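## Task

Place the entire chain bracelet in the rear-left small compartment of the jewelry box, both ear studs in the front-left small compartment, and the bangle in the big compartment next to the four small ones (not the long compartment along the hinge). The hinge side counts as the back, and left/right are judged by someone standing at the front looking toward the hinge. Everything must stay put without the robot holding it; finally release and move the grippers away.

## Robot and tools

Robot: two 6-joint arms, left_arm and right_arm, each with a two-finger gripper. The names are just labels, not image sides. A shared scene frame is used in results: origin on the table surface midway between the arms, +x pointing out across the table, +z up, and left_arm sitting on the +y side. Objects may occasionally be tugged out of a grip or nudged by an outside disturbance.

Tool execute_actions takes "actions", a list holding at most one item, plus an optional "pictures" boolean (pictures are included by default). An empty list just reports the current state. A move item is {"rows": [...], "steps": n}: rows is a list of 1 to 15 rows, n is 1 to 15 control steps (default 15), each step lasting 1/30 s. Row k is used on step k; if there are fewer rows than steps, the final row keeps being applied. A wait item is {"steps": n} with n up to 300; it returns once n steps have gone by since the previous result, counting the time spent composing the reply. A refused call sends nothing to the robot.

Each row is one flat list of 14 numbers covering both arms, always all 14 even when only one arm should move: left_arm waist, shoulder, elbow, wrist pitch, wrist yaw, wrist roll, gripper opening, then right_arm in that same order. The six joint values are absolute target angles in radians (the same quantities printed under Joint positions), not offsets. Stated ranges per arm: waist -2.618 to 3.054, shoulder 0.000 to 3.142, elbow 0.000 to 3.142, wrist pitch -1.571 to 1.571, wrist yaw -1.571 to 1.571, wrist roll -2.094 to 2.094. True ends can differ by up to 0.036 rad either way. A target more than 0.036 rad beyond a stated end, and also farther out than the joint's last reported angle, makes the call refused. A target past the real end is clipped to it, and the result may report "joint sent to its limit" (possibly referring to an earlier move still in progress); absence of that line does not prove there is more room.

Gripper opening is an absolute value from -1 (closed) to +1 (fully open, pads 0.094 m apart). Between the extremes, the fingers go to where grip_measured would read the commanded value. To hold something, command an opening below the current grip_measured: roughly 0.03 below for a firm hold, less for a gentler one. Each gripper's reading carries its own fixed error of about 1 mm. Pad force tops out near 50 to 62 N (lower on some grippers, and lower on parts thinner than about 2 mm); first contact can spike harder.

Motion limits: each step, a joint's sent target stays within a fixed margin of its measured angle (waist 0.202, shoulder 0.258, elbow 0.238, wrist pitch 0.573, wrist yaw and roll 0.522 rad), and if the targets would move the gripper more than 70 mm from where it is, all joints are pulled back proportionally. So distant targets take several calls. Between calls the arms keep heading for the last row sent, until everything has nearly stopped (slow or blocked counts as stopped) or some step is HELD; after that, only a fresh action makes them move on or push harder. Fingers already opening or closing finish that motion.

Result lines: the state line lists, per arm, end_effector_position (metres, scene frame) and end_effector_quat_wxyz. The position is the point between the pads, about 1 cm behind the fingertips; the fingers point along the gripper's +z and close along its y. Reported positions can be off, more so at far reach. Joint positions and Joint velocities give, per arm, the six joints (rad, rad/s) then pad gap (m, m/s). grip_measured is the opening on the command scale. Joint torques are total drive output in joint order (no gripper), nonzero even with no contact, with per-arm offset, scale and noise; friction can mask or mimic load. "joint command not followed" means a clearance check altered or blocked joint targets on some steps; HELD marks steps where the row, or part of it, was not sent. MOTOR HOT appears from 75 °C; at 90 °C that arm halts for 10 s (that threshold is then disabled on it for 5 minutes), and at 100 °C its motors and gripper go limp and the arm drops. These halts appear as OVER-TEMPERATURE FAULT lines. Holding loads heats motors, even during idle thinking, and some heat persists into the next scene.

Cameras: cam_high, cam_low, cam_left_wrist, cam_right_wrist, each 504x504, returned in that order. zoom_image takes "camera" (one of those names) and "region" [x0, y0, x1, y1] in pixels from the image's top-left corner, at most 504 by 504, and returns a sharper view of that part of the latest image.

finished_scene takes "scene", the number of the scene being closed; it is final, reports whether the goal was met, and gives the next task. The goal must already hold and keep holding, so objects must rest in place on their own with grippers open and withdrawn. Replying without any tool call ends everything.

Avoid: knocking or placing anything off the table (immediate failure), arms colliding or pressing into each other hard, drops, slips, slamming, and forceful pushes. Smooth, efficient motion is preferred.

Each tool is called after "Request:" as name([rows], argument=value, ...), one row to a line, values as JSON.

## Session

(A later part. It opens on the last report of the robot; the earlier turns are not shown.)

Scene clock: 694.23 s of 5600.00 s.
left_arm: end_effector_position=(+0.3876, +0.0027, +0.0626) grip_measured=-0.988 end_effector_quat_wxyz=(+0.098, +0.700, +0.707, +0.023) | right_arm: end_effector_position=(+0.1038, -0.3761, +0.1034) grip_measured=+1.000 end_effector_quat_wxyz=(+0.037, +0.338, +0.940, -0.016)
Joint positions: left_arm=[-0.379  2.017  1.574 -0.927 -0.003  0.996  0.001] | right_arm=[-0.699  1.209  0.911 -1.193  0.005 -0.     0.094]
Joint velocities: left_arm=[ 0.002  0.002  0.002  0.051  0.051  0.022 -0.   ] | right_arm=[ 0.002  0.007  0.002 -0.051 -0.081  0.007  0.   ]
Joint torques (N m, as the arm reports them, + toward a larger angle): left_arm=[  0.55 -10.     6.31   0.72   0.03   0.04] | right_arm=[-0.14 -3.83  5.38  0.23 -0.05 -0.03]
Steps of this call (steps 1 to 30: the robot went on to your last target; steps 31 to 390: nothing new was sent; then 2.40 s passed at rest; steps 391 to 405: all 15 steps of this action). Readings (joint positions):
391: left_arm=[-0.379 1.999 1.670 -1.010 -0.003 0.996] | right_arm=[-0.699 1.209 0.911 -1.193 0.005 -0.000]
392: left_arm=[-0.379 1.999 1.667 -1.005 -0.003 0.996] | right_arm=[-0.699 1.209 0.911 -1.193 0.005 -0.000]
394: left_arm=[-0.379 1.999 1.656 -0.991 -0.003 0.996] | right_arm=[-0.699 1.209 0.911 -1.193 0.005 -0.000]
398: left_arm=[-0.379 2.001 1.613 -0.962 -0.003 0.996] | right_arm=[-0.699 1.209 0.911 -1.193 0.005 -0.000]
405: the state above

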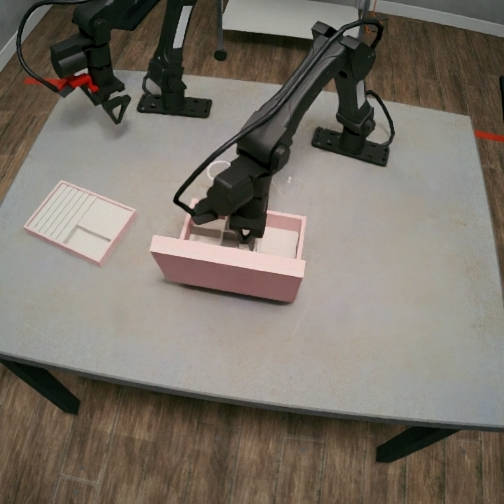

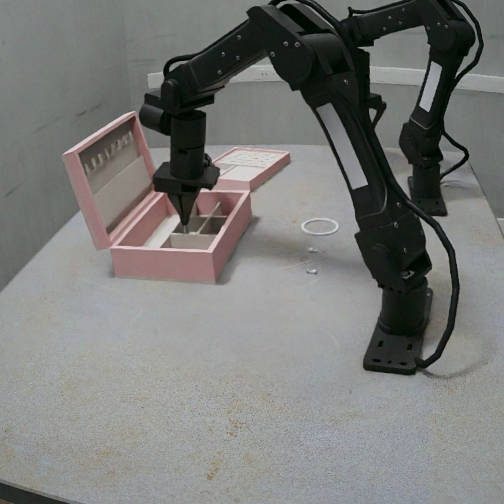

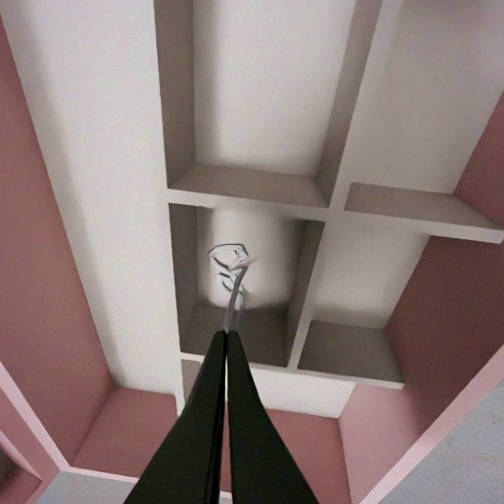

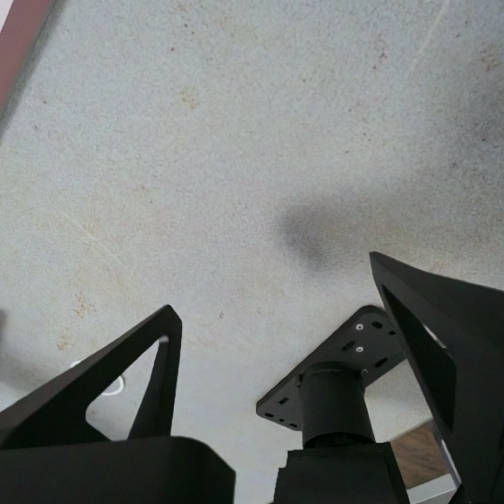

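Request:
execute_actions([
  {"rows": [[-0.372,2.018,1.56,-0.89,0,1.0,-1, -0.7,1.2,0.9,-1.2,0,0,1],[-0.372,2.02,1.55,-0.88,0,1.0,-1, -0.7,1.2,0.9,-1.2,0,0,1],[-0.372,2.022,1.54,-0.87,0,1.0,-1, -0.7,1.2,0.9,-1.2,0,0,1],[-0.372,2.022,1.535,-0.865,0,1.0,-1, -0.7,1.2,0.9,-1.2,0,0,1],[-0.372,2.022,1.535,-0.865,0,1.0,-1, -0.7,1.2,0.9,-1.2,0,0,1],[-0.372,2.022,1.535,-0.865,0,1.0,-1, -0.7,1.2,0.9,-1.2,0,0,1],[-0.372,2.022,1.535,-0.865,0,1.0,-1, -0.7,1.2,0.9,-1.2,0,0,1],[-0.372,2.022,1.535,-0.865,0,1.0,-0.9, -0.7,1.2,0.9,-1.2,0,0,1],[-0.372,2.022,1.535,-0.865,0,1.0,-0.8, -0.7,1.2,0.9,-1.2,0,0,1],[-0.372,2.022,1.535,-0.865,0,1.0,-0.7, -0.7,1.2,0.9,-1.2,0,0,1]], "steps": 15},
])

Request:
zoom_image(camera="cam_left_wrist", region=[110, 150, 380, 420])

Scene clock: 717.67 s of 5600.00 s.
left_arm: end_effector_position=(+0.3894, +0.0015, +0.0553) grip_measured=-0.703 end_effector_quat_wxyz=(+0.106, +0.699, +0.707, +0.025) | right_arm: end_effector_position=(+0.1038, -0.3761, +0.1034) grip_measured=+1.000 end_effector_quat_wxyz=(+0.037, +0.338, +0.940, -0.016)
Joint positions: left_arm=[-0.379  2.017  1.541 -0.878 -0.003  0.996  0.014] | right_arm=[-0.699  1.209  0.911 -1.193  0.005 -0.     0.094]
Joint velocities: left_arm=[ 0.007  0.017 -0.002  0.037 -0.022  0.051 -0.001] | right_arm=[-0.012 -0.007 -0.012  0.007 -0.066 -0.051  0.   ]
Joint torques (N m, as the arm reports them, + toward a larger angle): left_arm=[ 0.57 -9.43  6.11  0.69  0.04  0.04] | right_arm=[-0.14 -3.84  5.38  0.22 -0.05 -0.03]
Steps of this call (steps 1 to 30: the robot went on to your last target; steps 31 to 160: nothing new was sent; then 17.60 s passed at rest; steps 161 to 175: all 15 steps of this action). Readings (joint positions):
161: left_arm=[-0.379 2.017 1.574 -0.909 -0.003 0.996] | right_arm=[-0.699 1.209 0.911 -1.193 0.005 -0.000]
162: left_arm=[-0.379 2.017 1.572 -0.905 -0.003 0.996] | right_arm=[-0.699 1.209 0.911 -1.193 0.005 -0.000]
164: left_arm=[-0.379 2.017 1.561 -0.892 -0.003 0.996] | right_arm=[-0.699 1.209 0.911 -1.193 0.005 -0.000]
168: left_arm=[-0.379 2.017 1.542 -0.885 -0.003 0.996] | right_arm=[-0.699 1.209 0.911 -1.193 0.005 -0.000]
175: the state above

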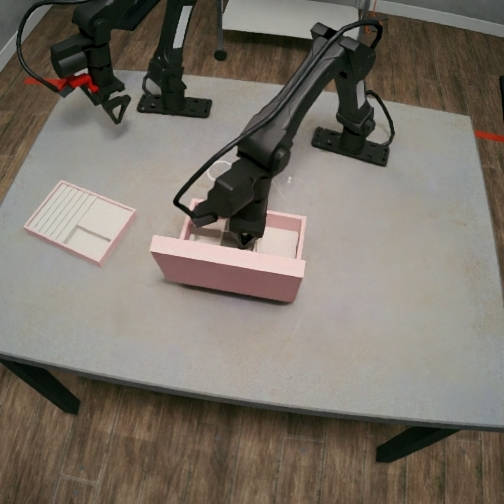

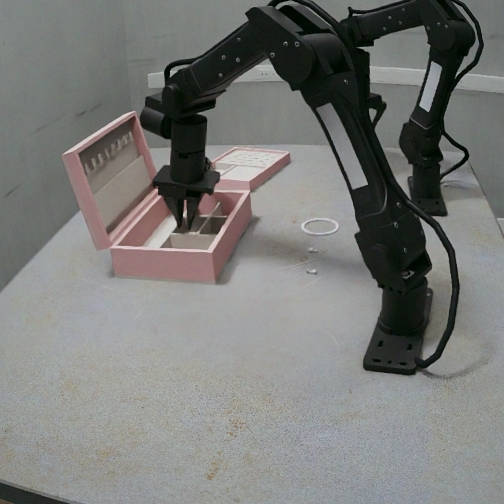

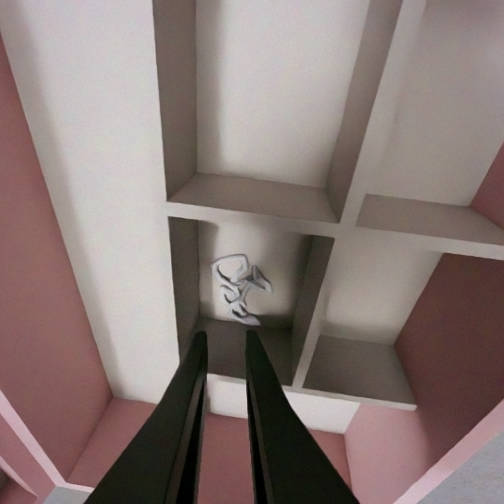

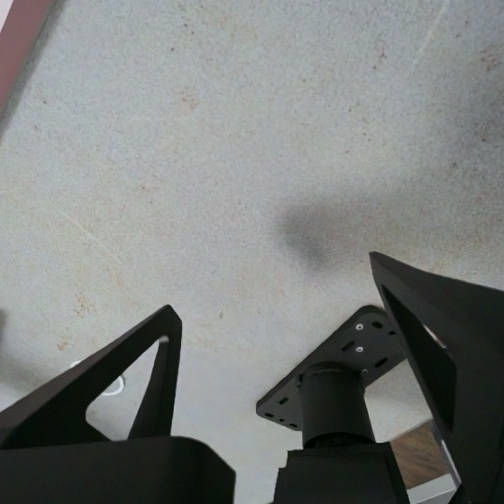

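Region (110, 150, 380, 420) of cam_left_wrist's 504x504 image, scaled by 1.867, with more detail than that image has.

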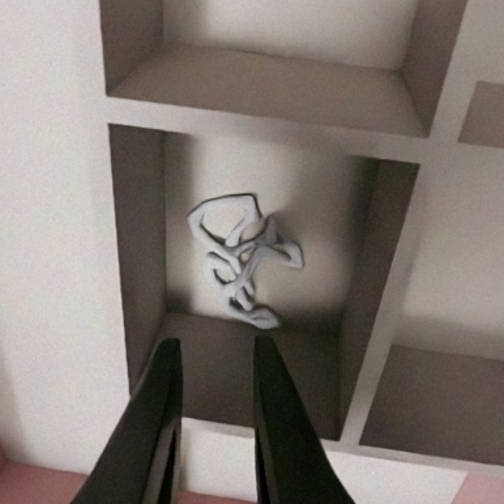

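Request:
execute_actions([
  {"rows": [[-0.372,2.022,1.56,-0.89,0,1.0,-0.7, -0.7,1.2,0.9,-1.2,0,0,1],[-0.372,2.02,1.60,-0.93,0,1.0,-0.7, -0.7,1.2,0.9,-1.2,0,0,1],[-0.372,2.015,1.65,-0.98,0,1.0,-0.7, -0.7,1.2,0.9,-1.2,0,0,1],[-0.372,2.01,1.70,-1.03,0,1.0,-0.7, -0.7,1.2,0.9,-1.2,0,0,1],[-0.372,2.0,1.75,-1.08,0,1.0,-0.7, -0.7,1.2,0.9,-1.2,0,0,1],[-0.375,1.98,1.79,-1.12,0,0.9,-0.7, -0.7,1.2,0.9,-1.2,0,0,1],[-0.38,1.95,1.79,-1.14,0,0.8,-0.7, -0.7,1.2,0.9,-1.2,0,0,1],[-0.39,1.91,1.76,-1.14,0,0.7,-0.7, -0.7,1.2,0.9,-1.2,0,0,1],[-0.40,1.86,1.70,-1.14,0,0.6,-0.7, -0.7,1.2,0.9,-1.2,0,0,1],[-0.41,1.81,1.63,-1.13,0,0.5,-0.7, -0.7,1.2,0.9,-1.2,0,0,1],[-0.42,1.76,1.56,-1.13,0,0.4,-0.65, -0.7,1.2,0.9,-1.2,0,0,1],[-0.43,1.71,1.49,-1.12,0,0.3,-0.6, -0.7,1.2,0.9,-1.2,0,0,1],[-0.44,1.66,1.42,-1.12,0,0.2,-0.6, -0.7,1.2,0.9,-1.2,0,0,1],[-0.45,1.61,1.35,-1.12,0,0.1,-0.6, -0.7,1.2,0.9,-1.2,0,0,1],[-0.46,1.56,1.28,-1.11,0,0.0,-0.6, -0.7,1.2,0.9,-1.2,0,0,1]], "steps": 15},
], pictures=false)

Request:
execute_actions([
  {"rows": [[-0.47,1.52,1.21,-1.11,0,-0.1,-0.6, -0.7,1.2,0.9,-1.2,0,0,1],[-0.48,1.48,1.14,-1.10,0,-0.2,-0.6, -0.7,1.2,0.9,-1.2,0,0,1],[-0.49,1.44,1.07,-1.10,0,-0.3,-0.6, -0.7,1.2,0.9,-1.2,0,0,1],[-0.50,1.40,1.0,-1.09,0,-0.4,-0.6, -0.7,1.2,0.9,-1.2,0,0,1],[-0.51,1.37,0.95,-1.09,0,-0.5,-0.6, -0.7,1.2,0.9,-1.2,0,0,1],[-0.52,1.34,0.90,-1.08,0,-0.6,-0.6, -0.7,1.2,0.9,-1.2,0,0,1],[-0.525,1.32,0.86,-1.08,0,-0.66,-0.6, -0.7,1.2,0.9,-1.2,0,0,1],[-0.53,1.30,0.83,-1.075,0,-0.7,-0.6, -0.7,1.2,0.9,-1.2,0,0,1],[-0.535,1.29,0.81,-1.07,0,-0.72,-0.6, -0.7,1.2,0.9,-1.2,0,0,1]], "steps": 15},
], pictures=false)

Request:
execute_actions([
  {"steps": 10},
])

Scene clock: 760.47 s of 5600.00 s.
left_arm: end_effector_position=(+0.3208, +0.0222, +0.1555) grip_measured=-0.603 end_effector_quat_wxyz=(+0.154, +0.476, +0.866, -0.015) | right_arm: end_effector_position=(+0.1038, -0.3761, +0.1034) grip_measured=+1.000 end_effector_quat_wxyz=(+0.037, +0.338, +0.940, -0.016)
Joint positions: left_arm=[-0.433  1.631  1.43  -1.059 -0.006  0.387  0.019] | right_arm=[-0.699  1.209  0.911 -1.193  0.005 -0.     0.094]
Joint velocities: left_arm=[-0.418 -1.57  -2.068 -0.081 -0.007 -2.557  0.001] | right_arm=[-0.002 -0.002  0.002 -0.007 -0.022 -0.051  0.   ]
Joint torques (N m, as the arm reports them, + toward a larger angle): left_arm=[-0.14 -4.78  4.96  0.36  0.07 -0.01] | right_arm=[-0.13 -3.84  5.37  0.23 -0.04 -0.02]
Steps of this call (steps 1 to 15: the robot went on to your last target; steps 16 to 90: nothing new was sent; then 39.30 s passed at rest; steps 91 to 105: all 15 steps of this action). Readings (joint positions):
91: left_arm=[-0.379 2.017 1.541 -0.876 -0.003 0.996] | right_arm=[-0.699 1.209 0.911 -1.193 0.005 -0.000]
92: left_arm=[-0.379 2.018 1.547 -0.884 -0.003 0.996] | right_arm=[-0.699 1.209 0.911 -1.193 0.005 -0.000]
94: left_arm=[-0.379 2.027 1.592 -0.934 -0.003 0.997] | right_arm=[-0.699 1.209 0.911 -1.193 0.005 -0.000]
98: left_arm=[-0.379 2.006 1.731 -1.032 -0.004 0.912] | right_arm=[-0.699 1.209 0.911 -1.193 0.005 -0.000]
105: the state above

Scene clock: 760.97 s of 5600.00 s.
left_arm: end_effector_position=(+0.1648, +0.1106, +0.0588) grip_measured=-0.603 end_effector_quat_wxyz=(-0.014, +0.037, +0.999, +0.011) | right_arm: end_effector_position=(+0.1038, -0.3761, +0.1034) grip_measured=+1.000 end_effector_quat_wxyz=(+0.037, +0.338, +0.940, -0.016)
Joint positions: left_arm=[-0.527  1.31   0.803 -1.099 -0.001 -0.639  0.019] | right_arm=[-0.699  1.209  0.911 -1.193  0.005 -0.     0.094]
Joint velocities: left_arm=[-0.002 -0.002 -0.017  0.11  -0.051 -0.52   0.   ] | right_arm=[-0.007  0.012 -0.002 -0.007  0.022 -0.037  0.   ]
Joint torques (N m, as the arm reports them, + toward a larger angle): left_arm=[-0.75 -4.47  6.63  0.31  0.02 -0.07] | right_arm=[-0.14 -3.83  5.38  0.23 -0.05 -0.03]
Steps of this call (steps 1 to 15: all 15 steps of this action). Readings (joint positions):
1: left_arm=[-0.447 1.581 1.360 -1.064 -0.005 0.297] | right_arm=[-0.699 1.209 0.911 -1.193 0.005 -0.000]
2: left_arm=[-0.460 1.537 1.288 -1.069 -0.005 0.205] | right_arm=[-0.699 1.209 0.911 -1.193 0.005 -0.000]
4: left_arm=[-0.481 1.465 1.140 -1.074 -0.004 0.016] | right_arm=[-0.699 1.209 0.911 -1.193 0.005 -0.000]
8: left_arm=[-0.513 1.362 0.890 -1.093 -0.002 -0.353] | right_arm=[-0.699 1.209 0.911 -1.193 0.005 -0.000]
15: the state above

Scene clock: 761.30 s of 5600.00 s.
left_arm: end_effector_position=(+0.1676, +0.1081, +0.0588) grip_measured=-0.603 end_effector_quat_wxyz=(-0.007, +0.003, +1.000, +0.007) | right_arm: end_effector_position=(+0.1038, -0.3761, +0.1034) grip_measured=+1.000 end_effector_quat_wxyz=(+0.037, +0.338, +0.940, -0.016)
Joint positions: left_arm=[-0.527  1.309  0.803 -1.084 -0.    -0.705  0.019] | right_arm=[-0.699  1.209  0.911 -1.193  0.005 -0.     0.094]
Joint velocities: left_arm=[ 0.002 -0.017  0.012  0.007 -0.007 -0.037 -0.001] | right_arm=[-0.012  0.002 -0.007  0.022 -0.095 -0.037  0.   ]
Joint torques (N m, as the arm reports them, + toward a larger angle): left_arm=[-0.74 -4.52  6.72  0.31  0.02 -0.04] | right_arm=[-0.14 -3.82  5.38  0.22 -0.05 -0.02]
Steps of this call (steps 1 to 10: the robot went on to your last target). Readings (joint positions):
1: left_arm=[-0.527 1.309 0.803 -1.095 -0.001 -0.654] | right_arm=[-0.699 1.209 0.911 -1.193 0.005 -0.000]
2: left_arm=[-0.527 1.309 0.803 -1.092 -0.001 -0.665] | right_arm=[-0.699 1.209 0.911 -1.193 0.005 -0.000]
4: left_arm=[-0.527 1.309 0.803 -1.089 -0.001 -0.683] | right_arm=[-0.699 1.209 0.911 -1.193 0.005 -0.000]
8: left_arm=[-0.527 1.309 0.803 -1.085 -0.000 -0.700] | right_arm=[-0.699 1.209 0.911 -1.193 0.005 -0.000]
10: the state above

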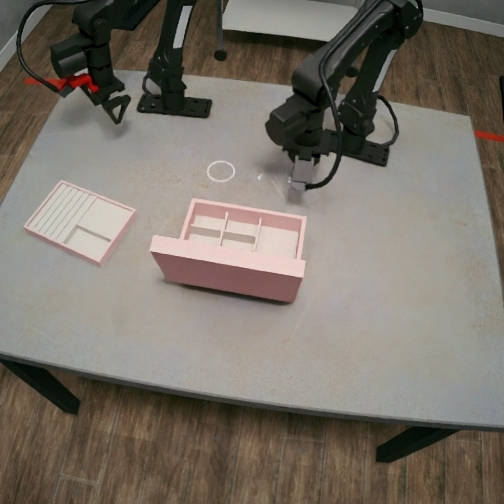

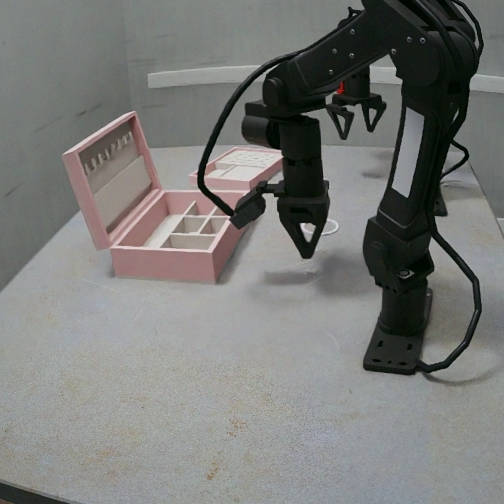

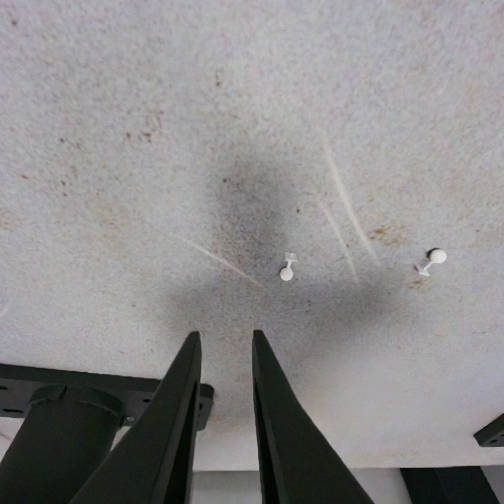

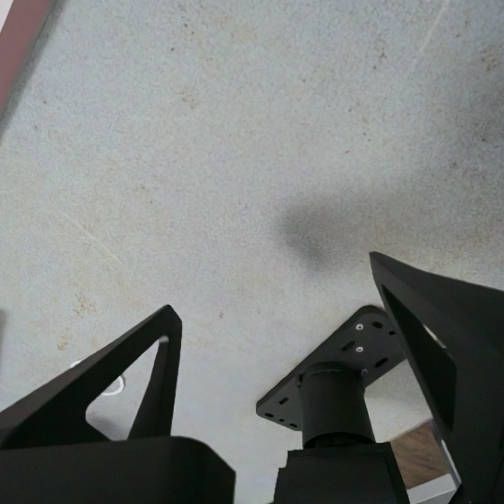

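Request:
execute_actions([
  {"rows": [[-0.55,1.325,0.795,-1.05,0,-0.73,-0.6, -0.7,1.2,0.9,-1.2,0,0,1],[-0.57,1.34,0.785,-1.02,0,-0.75,-0.6, -0.7,1.2,0.9,-1.2,0,0,1],[-0.59,1.355,0.775,-0.99,0,-0.77,-0.6, -0.7,1.2,0.9,-1.2,0,0,1],[-0.61,1.37,0.765,-0.96,0,-0.79,-0.6, -0.7,1.2,0.9,-1.2,0,0,1],[-0.63,1.385,0.755,-0.93,0,-0.81,-0.6, -0.7,1.2,0.9,-1.2,0,0,1],[-0.645,1.397,0.745,-0.91,0,-0.83,-0.6, -0.7,1.2,0.9,-1.2,0,0,1],[-0.65,1.403,0.741,-0.905,0,-0.835,-0.6, -0.7,1.2,0.9,-1.2,0,0,1]], "steps": 15},
])

Request:
zoom_image(camera="cam_left_wrist", region=[130, 220, 330, 400])

Scene clock: 809.93 s of 5600.00 s.
left_arm: end_effector_position=(+0.1595, +0.0822, +0.0280) grip_measured=-0.603 end_effector_quat_wxyz=(-0.008, +0.005, +1.000, +0.004) | right_arm: end_effector_position=(+0.1038, -0.3761, +0.1034) grip_measured=+1.000 end_effector_quat_wxyz=(+0.037, +0.338, +0.940, -0.016)
Joint positions: left_arm=[-0.645  1.403  0.744 -0.928  0.006 -0.819  0.019] | right_arm=[-0.699  1.209  0.911 -1.193  0.005 -0.     0.094]
Joint velocities: left_arm=[-0.002 -0.007 -0.002  0.051  0.007 -0.154  0.   ] | right_arm=[ 0.012  0.007 -0.007 -0.037 -0.007  0.051  0.   ]
Joint torques (N m, as the arm reports them, + toward a larger angle): left_arm=[-0.54 -3.59  5.65  0.33 -0.04 -0.06] | right_arm=[-0.15 -3.83  5.37  0.23 -0.04 -0.03]
Steps of this call (steps 1 to 30: the robot went on to your last target; steps 31 to 90: nothing new was sent; then 45.13 s passed at rest; steps 91 to 105: all 15 steps of this action). Readings (joint positions):
91: left_arm=[-0.528 1.310 0.803 -1.081 -0.000 -0.715] | right_arm=[-0.699 1.209 0.911 -1.193 0.005 -0.000]
92: left_arm=[-0.535 1.313 0.803 -1.076 -0.000 -0.720] | right_arm=[-0.699 1.209 0.911 -1.193 0.005 -0.000]
94: left_arm=[-0.566 1.330 0.796 -1.047 -0.001 -0.737] | right_arm=[-0.699 1.209 0.911 -1.193 0.005 -0.000]
98: left_arm=[-0.635 1.389 0.759 -0.968 0.003 -0.786] | right_arm=[-0.699 1.209 0.911 -1.193 0.005 -0.000]
105: the state above

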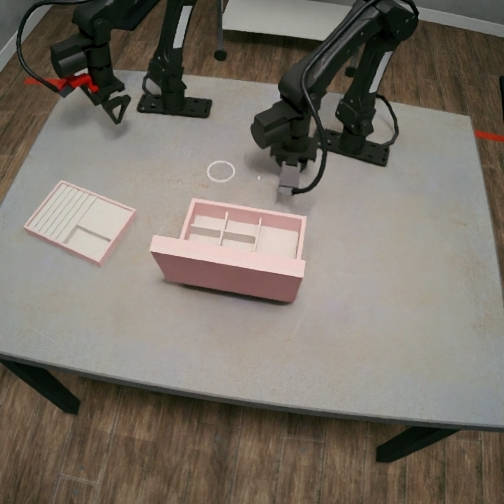

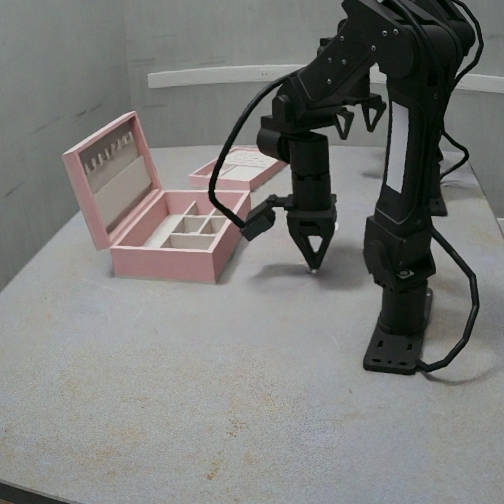

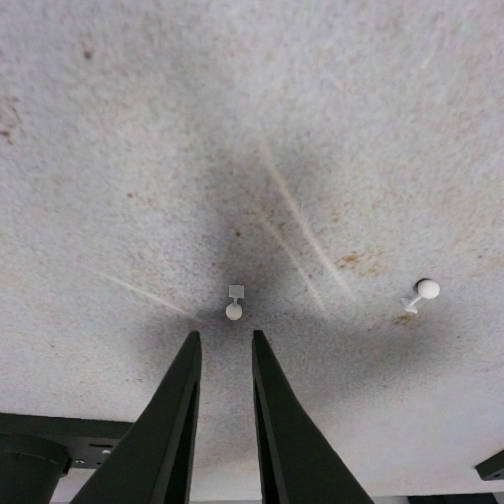

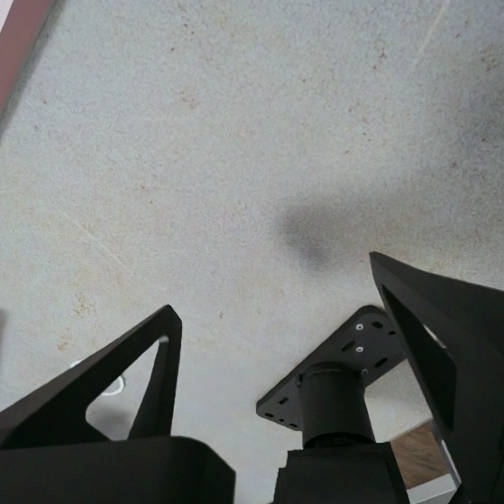

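Region (130, 220, 330, 400) of cam_left_wrist's 504x504 image, scaled by 2.520, with more detail than that image has; it fills the top 454 rows of this view, and the rest is white.

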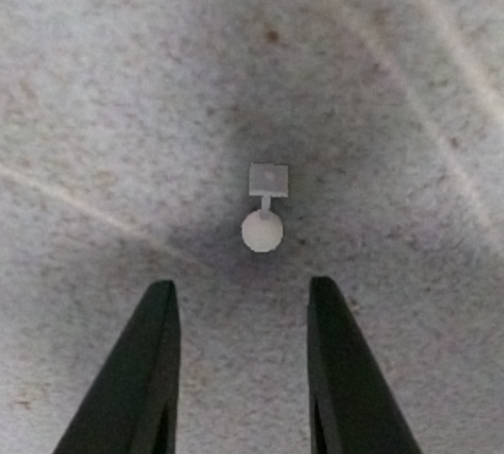

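Request:
execute_actions([
  {"rows": [[-0.655,1.405,0.735,-0.90,0,-0.84,-0.6, -0.7,1.2,0.9,-1.2,0,0,1],[-0.66,1.408,0.728,-0.89,0,-0.84,-0.6, -0.7,1.2,0.9,-1.2,0,0,1],[-0.665,1.411,0.72,-0.88,0,-0.84,-0.6, -0.7,1.2,0.9,-1.2,0,0,1],[-0.665,1.414,0.712,-0.87,0,-0.84,-0.6, -0.7,1.2,0.9,-1.2,0,0,1],[-0.665,1.417,0.705,-0.86,0,-0.84,-0.6, -0.7,1.2,0.9,-1.2,0,0,1],[-0.665,1.42,0.698,-0.85,0,-0.84,-0.6, -0.7,1.2,0.9,-1.2,0,0,1],[-0.665,1.423,0.693,-0.84,0,-0.84,-0.6, -0.7,1.2,0.9,-1.2,0,0,1],[-0.665,1.426,0.688,-0.83,0,-0.84,-0.6, -0.7,1.2,0.9,-1.2,0,0,1]], "steps": 15},
])

Request:
zoom_image(camera="cam_left_wrist", region=[130, 240, 330, 420])

Scene clock: 835.27 s of 5600.00 s.
left_arm: end_effector_position=(+0.1574, +0.0808, +0.0133) grip_measured=-0.603 end_effector_quat_wxyz=(-0.004, +0.005, +1.000, +0.000) | right_arm: end_effector_position=(+0.1038, -0.3761, +0.1034) grip_measured=+1.000 end_effector_quat_wxyz=(+0.037, +0.338, +0.940, -0.016)
Joint positions: left_arm=[-0.657  1.421  0.694 -0.85   0.006 -0.833  0.019] | right_arm=[-0.699  1.209  0.911 -1.193  0.005 -0.     0.094]
Joint velocities: left_arm=[-0.017 -0.012  0.002  0.066  0.066 -0.022  0.002] | right_arm=[-0.012  0.002  0.017  0.022 -0.037 -0.066  0.   ]
Joint torques (N m, as the arm reports them, + toward a larger angle): left_arm=[-0.7  -3.23  5.23  0.35 -0.04 -0.07] | right_arm=[-0.13 -3.84  5.37  0.23 -0.05 -0.02]
Steps of this call (steps 1 to 30: the robot went on to your last target; steps 31 to 90: nothing new was sent; then 21.83 s passed at rest; steps 91 to 105: all 15 steps of this action). Readings (joint positions):
91: left_arm=[-0.645 1.403 0.744 -0.916 0.006 -0.829] | right_arm=[-0.699 1.209 0.911 -1.193 0.005 -0.000]
92: left_arm=[-0.645 1.403 0.744 -0.915 0.006 -0.830] | right_arm=[-0.699 1.209 0.911 -1.193 0.005 -0.000]
94: left_arm=[-0.651 1.403 0.737 -0.902 0.006 -0.831] | right_arm=[-0.699 1.209 0.911 -1.193 0.005 -0.000]
98: left_arm=[-0.657 1.410 0.709 -0.874 0.006 -0.832] | right_arm=[-0.699 1.209 0.911 -1.193 0.005 -0.000]
105: the state above

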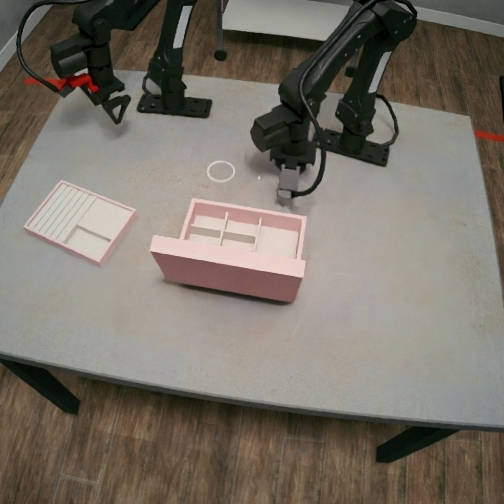

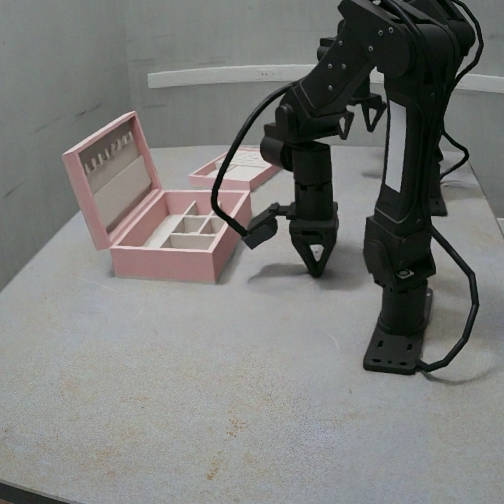

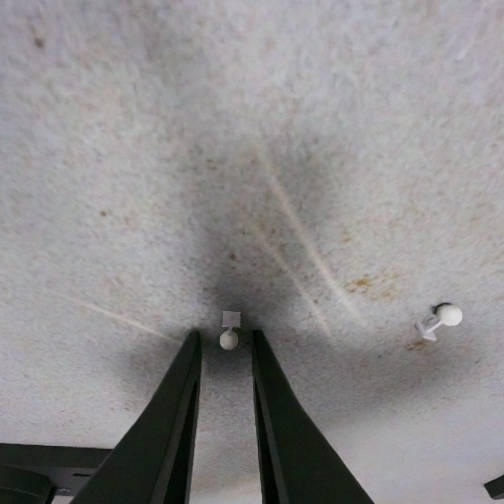

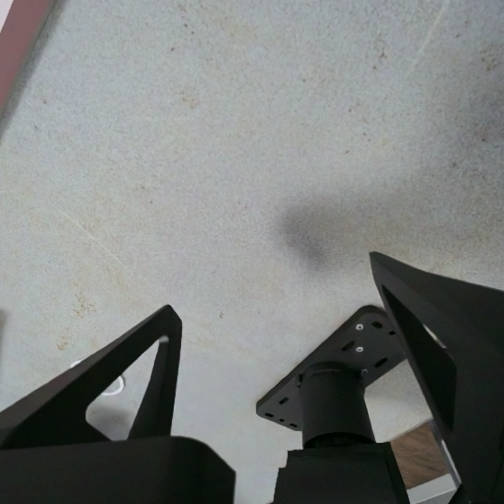

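Region (130, 240, 330, 420) of cam_left_wrist's 504x504 image, scaled by 2.520, with more detail than that image has; it fills the top 454 rows of this view, and the rest is white.

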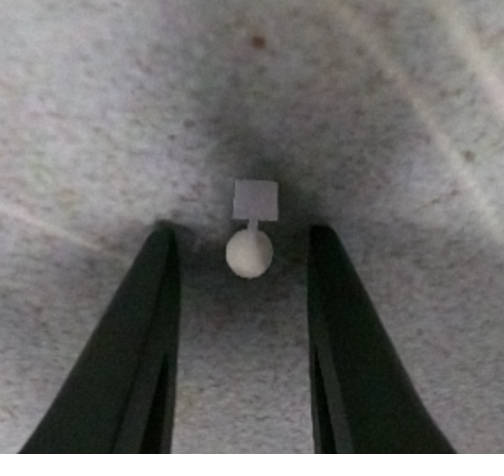

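Request:
execute_actions([
  {"rows": [[-0.665,1.426,0.688,-0.83,0,-0.84,-0.66, -0.7,1.2,0.9,-1.2,0,0,1],[-0.665,1.426,0.688,-0.83,0,-0.84,-0.72, -0.7,1.2,0.9,-1.2,0,0,1],[-0.665,1.426,0.688,-0.83,0,-0.84,-0.78, -0.7,1.2,0.9,-1.2,0,0,1],[-0.665,1.426,0.688,-0.83,0,-0.84,-0.84, -0.7,1.2,0.9,-1.2,0,0,1],[-0.665,1.426,0.688,-0.83,0,-0.84,-0.9, -0.7,1.2,0.9,-1.2,0,0,1]], "steps": 12},
])

Request:
zoom_image(camera="cam_left_wrist", region=[130, 240, 330, 420])

Scene clock: 844.57 s of 5600.00 s.
left_arm: end_effector_position=(+0.1589, +0.0791, +0.0133) grip_measured=-0.896 end_effector_quat_wxyz=(-0.001, +0.004, +1.000, -0.003) | right_arm: end_effector_position=(+0.1038, -0.3761, +0.1034) grip_measured=+1.000 end_effector_quat_wxyz=(+0.037, +0.338, +0.940, -0.016)
Joint positions: left_arm=[-0.657  1.421  0.694 -0.841  0.006 -0.833  0.005] | right_arm=[-0.699  1.209  0.911 -1.193  0.005 -0.     0.094]
Joint velocities: left_arm=[-0.007  0.002  0.002 -0.022  0.022 -0.022 -0.   ] | right_arm=[-0.002 -0.002 -0.007  0.022 -0.095 -0.037  0.   ]
Joint torques (N m, as the arm reports them, + toward a larger angle): left_arm=[-0.7  -3.24  5.21  0.37 -0.04 -0.05] | right_arm=[-0.14 -3.83  5.36  0.23 -0.05 -0.03]
Steps of this call (steps 1 to 15: the robot went on to your last target; steps 16 to 90: nothing new was sent; then 5.90 s passed at rest; steps 91 to 102: all 12 steps of this action). Readings (joint positions):
91: left_arm=[-0.657 1.421 0.694 -0.841 0.006 -0.833] | right_arm=[-0.699 1.209 0.911 -1.193 0.005 -0.000]
92: left_arm=[-0.657 1.421 0.694 -0.841 0.006 -0.833] | right_arm=[-0.699 1.209 0.911 -1.193 0.005 -0.000]
94: left_arm=[-0.657 1.421 0.694 -0.841 0.006 -0.833] | right_arm=[-0.699 1.209 0.911 -1.193 0.005 -0.000]
98: left_arm=[-0.657 1.421 0.694 -0.841 0.006 -0.833] | right_arm=[-0.699 1.209 0.911 -1.193 0.005 -0.000]
102: the state above

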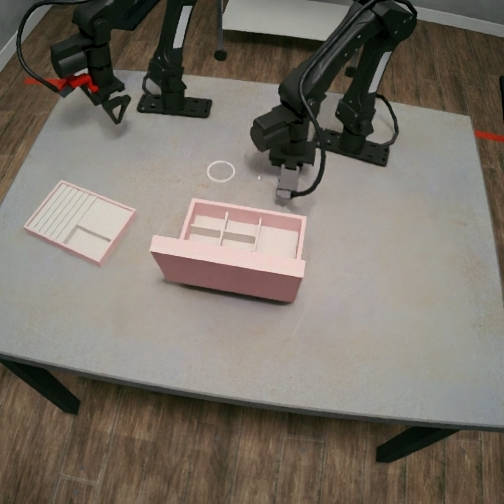

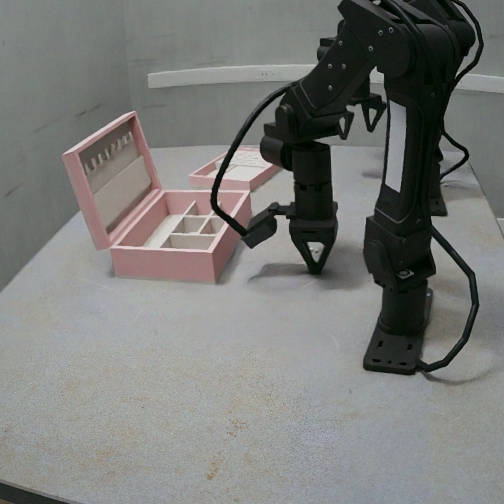

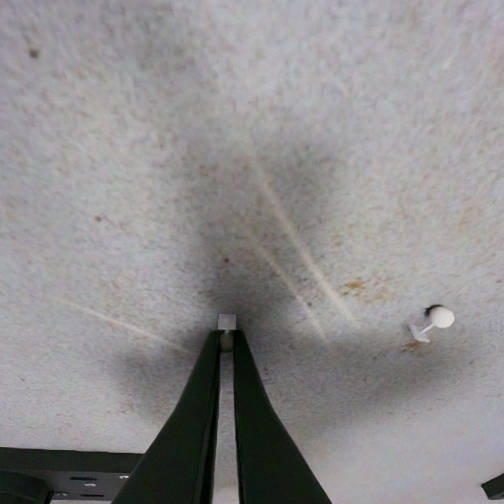

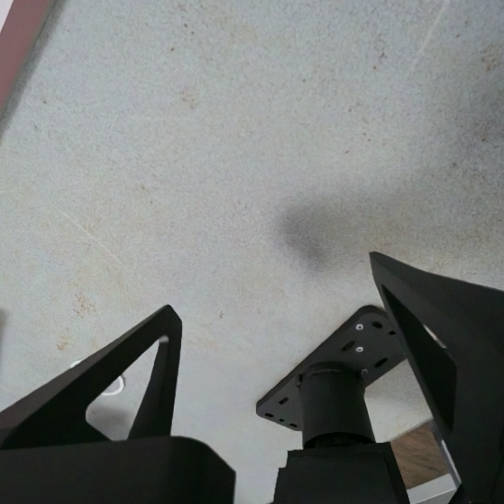

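Region (130, 240, 330, 420) of cam_left_wrist's 504x504 image, scaled by 2.520, with more detail than that image has; it fills the top 454 rows of this view, and the rest is white.

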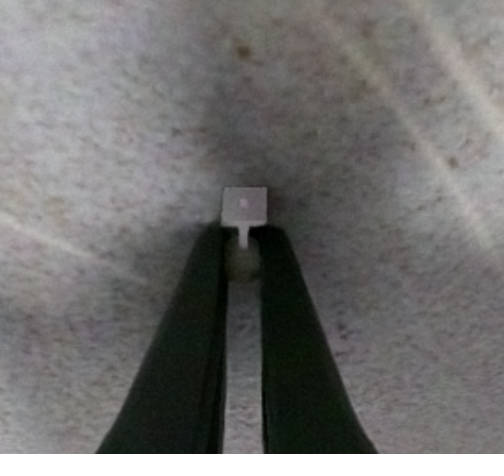

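Request:
execute_actions([
  {"rows": [[-0.665,1.426,0.688,-0.83,0,-0.84,-0.92, -0.7,1.2,0.9,-1.2,0,0,1],[-0.665,1.426,0.688,-0.83,0,-0.84,-0.94, -0.7,1.2,0.9,-1.2,0,0,1]], "steps": 8},
], pictures=false)

Scene clock: 850.57 s of 5600.00 s.
left_arm: end_effector_position=(+0.1589, +0.0791, +0.0133) grip_measured=-0.932 end_effector_quat_wxyz=(-0.001, +0.004, +1.000, -0.003) | right_arm: end_effector_position=(+0.1038, -0.3761, +0.1034) grip_measured=+1.000 end_effector_quat_wxyz=(+0.037, +0.338, +0.940, -0.016)
Joint positions: left_arm=[-0.657  1.421  0.694 -0.841  0.006 -0.833  0.003] | right_arm=[-0.699  1.209  0.911 -1.193  0.005 -0.     0.094]
Joint velocities: left_arm=[ 0.002 -0.002 -0.022  0.037 -0.051  0.037  0.   ] | right_arm=[-0.002  0.002  0.012  0.007 -0.007 -0.037  0.   ]
Joint torques (N m, as the arm reports them, + toward a larger angle): left_arm=[-0.7  -3.24  5.2   0.36 -0.04 -0.06] | right_arm=[-0.14 -3.83  5.37  0.23 -0.05 -0.03]
Steps of this call (steps 1 to 15: the robot went on to your last target; steps 16 to 90: nothing new was sent; then 2.73 s passed at rest; steps 91 to 98: all 8 steps of this action). Readings (joint positions):
91: left_arm=[-0.657 1.421 0.694 -0.841 0.006 -0.833] | right_arm=[-0.699 1.209 0.911 -1.193 0.005 -0.000]
92: left_arm=[-0.657 1.421 0.694 -0.841 0.006 -0.833] | right_arm=[-0.699 1.209 0.911 -1.193 0.005 -0.000]
94: left_arm=[-0.657 1.421 0.694 -0.841 0.006 -0.833] | right_arm=[-0.699 1.209 0.911 -1.193 0.005 -0.000]
98: the state above

Request:
execute_actions(actions=[])

Request:
zoom_image(camera="cam_left_wrist", region=[160, 270, 300, 400])

Scene clock: 854.07 s of 5600.00 s.
left_arm: end_effector_position=(+0.1589, +0.0791, +0.0133) grip_measured=-0.932 end_effector_quat_wxyz=(-0.001, +0.004, +1.000, -0.003) | right_arm: end_effector_position=(+0.1038, -0.3761, +0.1034) grip_measured=+1.000 end_effector_quat_wxyz=(+0.037, +0.338, +0.940, -0.016)
Joint positions: left_arm=[-0.657  1.421  0.694 -0.841  0.006 -0.833  0.003] | right_arm=[-0.699  1.209  0.911 -1.193  0.005 -0.     0.094]
Joint velocities: left_arm=[-0.012 -0.012 -0.007 -0.066  0.007  0.007 -0.001] | right_arm=[ 0.002  0.007  0.012 -0.037 -0.066  0.037  0.   ]
Joint torques (N m, as the arm reports them, + toward a larger angle): left_arm=[-0.69 -3.24  5.21  0.37 -0.04 -0.06] | right_arm=[-0.13 -3.84  5.38  0.23 -0.05 -0.03]
Steps of this call (steps 1 to 15: the robot went on to your last target; steps 16 to 90: nothing new was sent; then 0.50 s passed at rest). Readings (joint positions):
1: left_arm=[-0.657 1.421 0.694 -0.841 0.006 -0.833] | right_arm=[-0.699 1.209 0.911 -1.193 0.005 -0.000]
2: left_arm=[-0.657 1.421 0.694 -0.841 0.006 -0.833] | right_arm=[-0.699 1.209 0.911 -1.193 0.005 -0.000]
4: left_arm=[-0.657 1.421 0.694 -0.841 0.006 -0.833] | right_arm=[-0.699 1.209 0.911 -1.193 0.005 -0.000]
8: left_arm=[-0.657 1.421 0.694 -0.841 0.006 -0.833] | right_arm=[-0.699 1.209 0.911 -1.193 0.005 -0.000]
90: the state above
All arms were judged still, so your last target was given up. Only a new action makes them travel on or press farther. Fingers that are still opening or closing keep moving.

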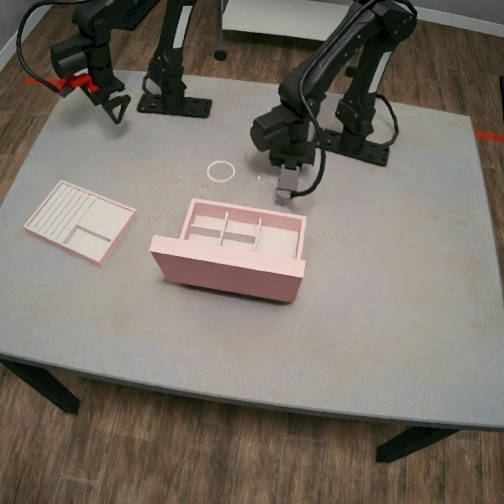

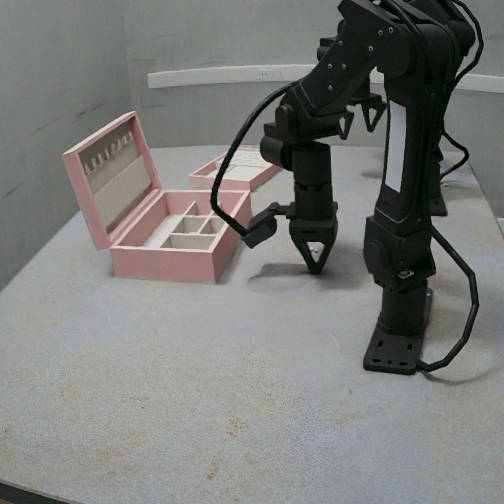

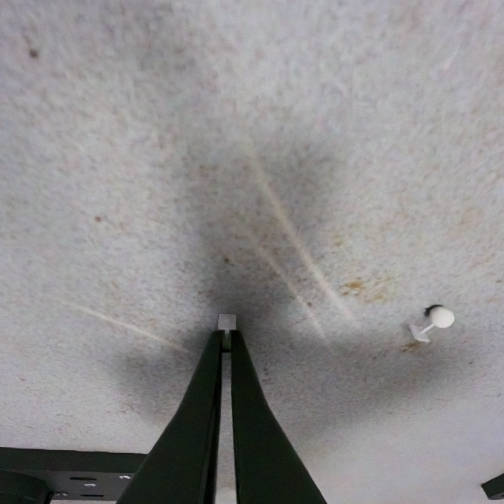

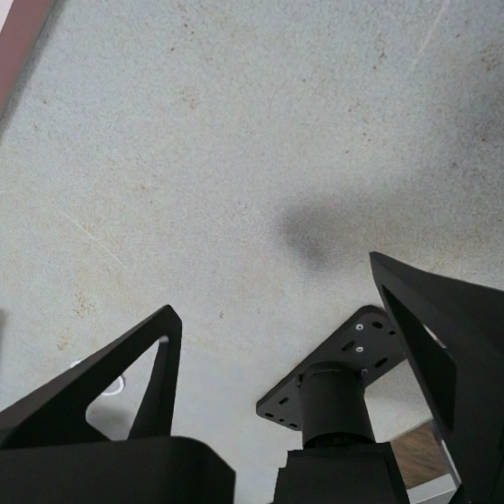

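Region (160, 270, 300, 400) of cam_left_wrist's 504x504 image, scaled by 3.600, with more detail than that image has; it fills the top 468 rows of this view, and the rest is white.

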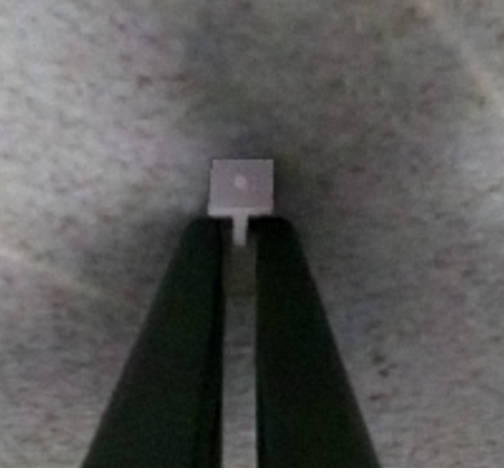

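Request:
execute_actions([
  {"rows": [[-0.665,1.42,0.70,-0.85,0,-0.84,-0.965, -0.7,1.2,0.9,-1.2,0,0,1],[-0.665,1.415,0.72,-0.88,0,-0.84,-0.965, -0.7,1.2,0.9,-1.2,0,0,1],[-0.665,1.405,0.75,-0.92,0,-0.84,-0.965, -0.7,1.2,0.9,-1.2,0,0,1],[-0.665,1.395,0.79,-0.97,0,-0.84,-0.965, -0.7,1.2,0.9,-1.2,0,0,1],[-0.66,1.385,0.83,-1.02,0,-0.84,-0.965, -0.7,1.2,0.9,-1.2,0,0,1],[-0.65,1.375,0.88,-1.08,0,-0.8,-0.965, -0.7,1.2,0.9,-1.2,0,0,1],[-0.64,1.365,0.93,-1.14,0,-0.7,-0.965, -0.7,1.2,0.9,-1.2,0,0,1],[-0.63,1.355,0.98,-1.2,0,-0.6,-0.965, -0.7,1.2,0.9,-1.2,0,0,1],[-0.62,1.35,1.03,-1.25,0,-0.5,-0.965, -0.7,1.2,0.9,-1.2,0,0,1],[-0.61,1.36,1.08,-1.28,0,-0.4,-0.965, -0.7,1.2,0.9,-1.2,0,0,1],[-0.60,1.39,1.13,-1.28,0,-0.3,-0.965, -0.7,1.2,0.9,-1.2,0,0,1],[-0.59,1.43,1.18,-1.275,0,-0.2,-0.965, -0.7,1.2,0.9,-1.2,0,0,1],[-0.58,1.475,1.23,-1.265,0,-0.1,-0.965, -0.7,1.2,0.9,-1.2,0,0,1],[-0.565,1.52,1.275,-1.255,0,0.0,-0.965, -0.7,1.2,0.9,-1.2,0,0,1],[-0.55,1.565,1.32,-1.245,0,0.1,-0.965, -0.7,1.2,0.9,-1.2,0,0,1]], "steps": 15},
], pictures=false)

Request:
execute_actions([
  {"rows": [[-0.535,1.61,1.365,-1.235,0,0.2,-0.965, -0.7,1.2,0.9,-1.2,0,0,1],[-0.52,1.655,1.41,-1.225,0,0.3,-0.965, -0.7,1.2,0.9,-1.2,0,0,1],[-0.505,1.70,1.455,-1.215,0,0.4,-0.965, -0.7,1.2,0.9,-1.2,0,0,1],[-0.49,1.745,1.50,-1.205,0,0.5,-0.965, -0.7,1.2,0.9,-1.2,0,0,1],[-0.475,1.79,1.545,-1.195,0,0.6,-0.965, -0.7,1.2,0.9,-1.2,0,0,1],[-0.462,1.83,1.585,-1.185,0,0.7,-0.965, -0.7,1.2,0.9,-1.2,0,0,1],[-0.45,1.865,1.62,-1.175,0,0.8,-0.965, -0.7,1.2,0.9,-1.2,0,0,1],[-0.44,1.89,1.645,-1.17,0,0.87,-0.965, -0.7,1.2,0.9,-1.2,0,0,1],[-0.433,1.905,1.66,-1.165,0,0.92,-0.965, -0.7,1.2,0.9,-1.2,0,0,1],[-0.43,1.915,1.665,-1.16,0,0.95,-0.965, -0.7,1.2,0.9,-1.2,0,0,1]], "steps": 15},
], pictures=false)

Request:
execute_actions([
  {"steps": 8},
])

Scene clock: 896.13 s of 5600.00 s.
left_arm: end_effector_position=(+0.2210, +0.0395, +0.1397) grip_measured=-0.953 end_effector_quat_wxyz=(+0.057, +0.241, +0.968, -0.037) | right_arm: end_effector_position=(+0.1038, -0.3761, +0.1034) grip_measured=+1.000 end_effector_quat_wxyz=(+0.037, +0.338, +0.940, -0.016)
Joint positions: left_arm=[-0.584  1.458  1.237 -1.215  0.007 -0.28   0.002] | right_arm=[-0.699  1.209  0.911 -1.193  0.005 -0.     0.094]
Joint velocities: left_arm=[ 0.325  1.048  1.463 -0.271  0.022  2.542  0.001] | right_arm=[ 0.017 -0.012 -0.007  0.022 -0.051 -0.022  0.   ]
Joint torques (N m, as the arm reports them, + toward a larger angle): left_arm=[ 1.01 -1.51  6.01  0.59 -0.05  0.01] | right_arm=[-0.14 -3.84  5.38  0.23 -0.05 -0.03]
Steps of this call (steps 1 to 90: nothing new was sent; then 38.57 s passed at rest; steps 91 to 105: all 15 steps of this action). Readings (joint positions):
91: left_arm=[-0.657 1.421 0.694 -0.841 0.006 -0.833] | right_arm=[-0.699 1.209 0.911 -1.193 0.005 -0.000]
92: left_arm=[-0.657 1.421 0.695 -0.844 0.006 -0.833] | right_arm=[-0.699 1.209 0.911 -1.193 0.005 -0.000]
94: left_arm=[-0.657 1.421 0.713 -0.879 0.006 -0.834] | right_arm=[-0.699 1.209 0.911 -1.193 0.005 -0.000]
98: left_arm=[-0.652 1.407 0.858 -1.029 0.007 -0.776] | right_arm=[-0.699 1.209 0.911 -1.193 0.005 -0.000]
105: the state above

Scene clock: 896.63 s of 5600.00 s.
left_arm: end_effector_position=(+0.3452, +0.0064, +0.1052) grip_measured=-0.953 end_effector_quat_wxyz=(+0.057, +0.664, +0.745, +0.008) | right_arm: end_effector_position=(+0.1038, -0.3761, +0.1034) grip_measured=+1.000 end_effector_quat_wxyz=(+0.037, +0.338, +0.940, -0.016)
Joint positions: left_arm=[-0.429  1.93   1.635 -1.161 -0.003  0.843  0.002] | right_arm=[-0.699  1.209  0.911 -1.193  0.005 -0.     0.094]
Joint velocities: left_arm=[-0.012  0.002  0.1   -0.007  0.007  0.696  0.001] | right_arm=[ 0.007 -0.012  0.002  0.022  0.007  0.007  0.   ]
Joint torques (N m, as the arm reports them, + toward a larger angle): left_arm=[ -0.25 -10.21   8.51   0.49   0.06   0.01] | right_arm=[-0.14 -3.83  5.38  0.23 -0.05 -0.03]
Steps of this call (steps 1 to 15: all 15 steps of this action). Readings (joint positions):
1: left_arm=[-0.571 1.498 1.286 -1.219 0.007 -0.191] | right_arm=[-0.699 1.209 0.911 -1.193 0.005 -0.000]
2: left_arm=[-0.557 1.544 1.331 -1.220 0.007 -0.099] | right_arm=[-0.699 1.209 0.911 -1.193 0.005 -0.000]
4: left_arm=[-0.528 1.645 1.417 -1.217 0.007 0.089] | right_arm=[-0.699 1.209 0.911 -1.193 0.005 -0.000]
8: left_arm=[-0.470 1.837 1.571 -1.195 0.005 0.472] | right_arm=[-0.699 1.209 0.911 -1.193 0.005 -0.000]
15: the state above

Scene clock: 896.90 s of 5600.00 s.
left_arm: end_effector_position=(+0.3468, +0.0054, +0.1073) grip_measured=-0.953 end_effector_quat_wxyz=(+0.060, +0.695, +0.716, +0.011) | right_arm: end_effector_position=(+0.1038, -0.3761, +0.1034) grip_measured=+1.000 end_effector_quat_wxyz=(+0.037, +0.338, +0.940, -0.016)
Joint positions: left_arm=[-0.429  1.93   1.642 -1.161 -0.004  0.928  0.002] | right_arm=[-0.699  1.209  0.911 -1.193  0.005 -0.     0.094]
Joint velocities: left_arm=[ 0.002  0.007 -0.007 -0.037 -0.007  0.081 -0.001] | right_arm=[ 0.007 -0.012  0.007  0.066  0.022 -0.066  0.   ]
Joint torques (N m, as the arm reports them, + toward a larger angle): left_arm=[ -0.13 -10.17   8.24   0.47   0.04   0.08] | right_arm=[-0.14 -3.83  5.37  0.22 -0.06 -0.03]
Steps of this call (steps 1 to 8: the robot went on to your last target). Readings (joint positions):
1: left_arm=[-0.429 1.930 1.638 -1.161 -0.003 0.863] | right_arm=[-0.699 1.209 0.911 -1.193 0.005 -0.000]
2: left_arm=[-0.429 1.930 1.640 -1.161 -0.004 0.880] | right_arm=[-0.699 1.209 0.911 -1.193 0.005 -0.000]
4: left_arm=[-0.429 1.930 1.642 -1.161 -0.004 0.903] | right_arm=[-0.699 1.209 0.911 -1.193 0.005 -0.000]
8: the state above

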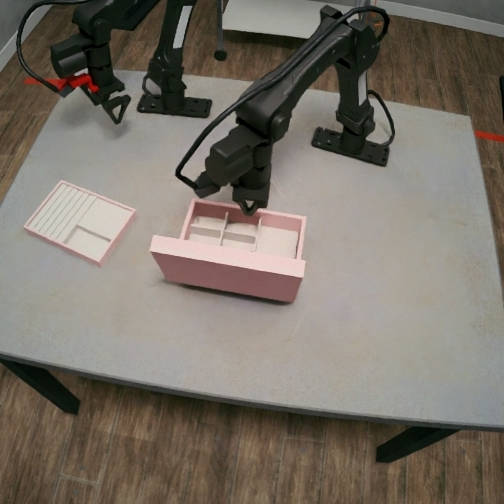

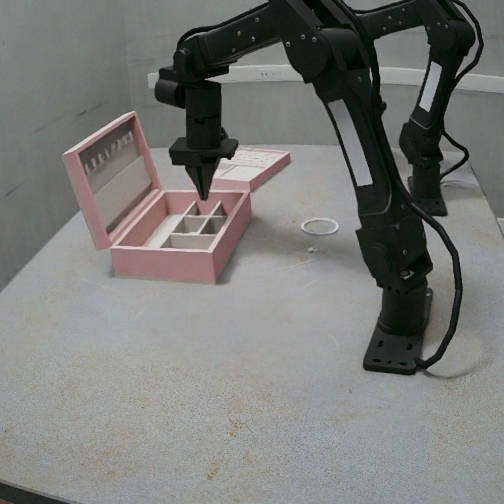

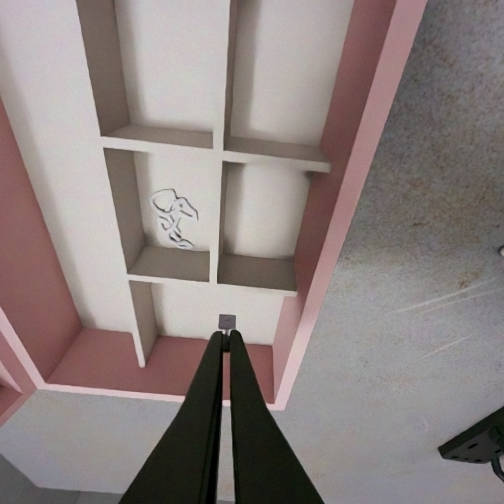

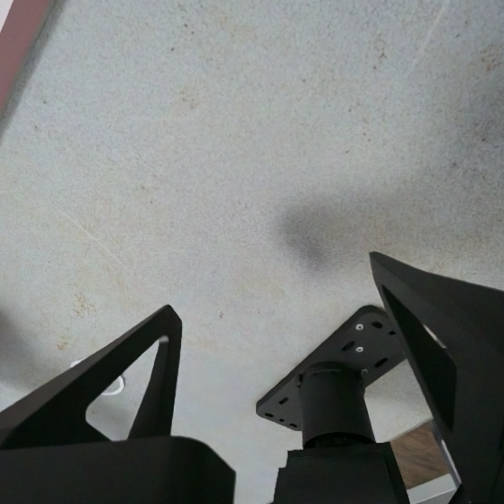

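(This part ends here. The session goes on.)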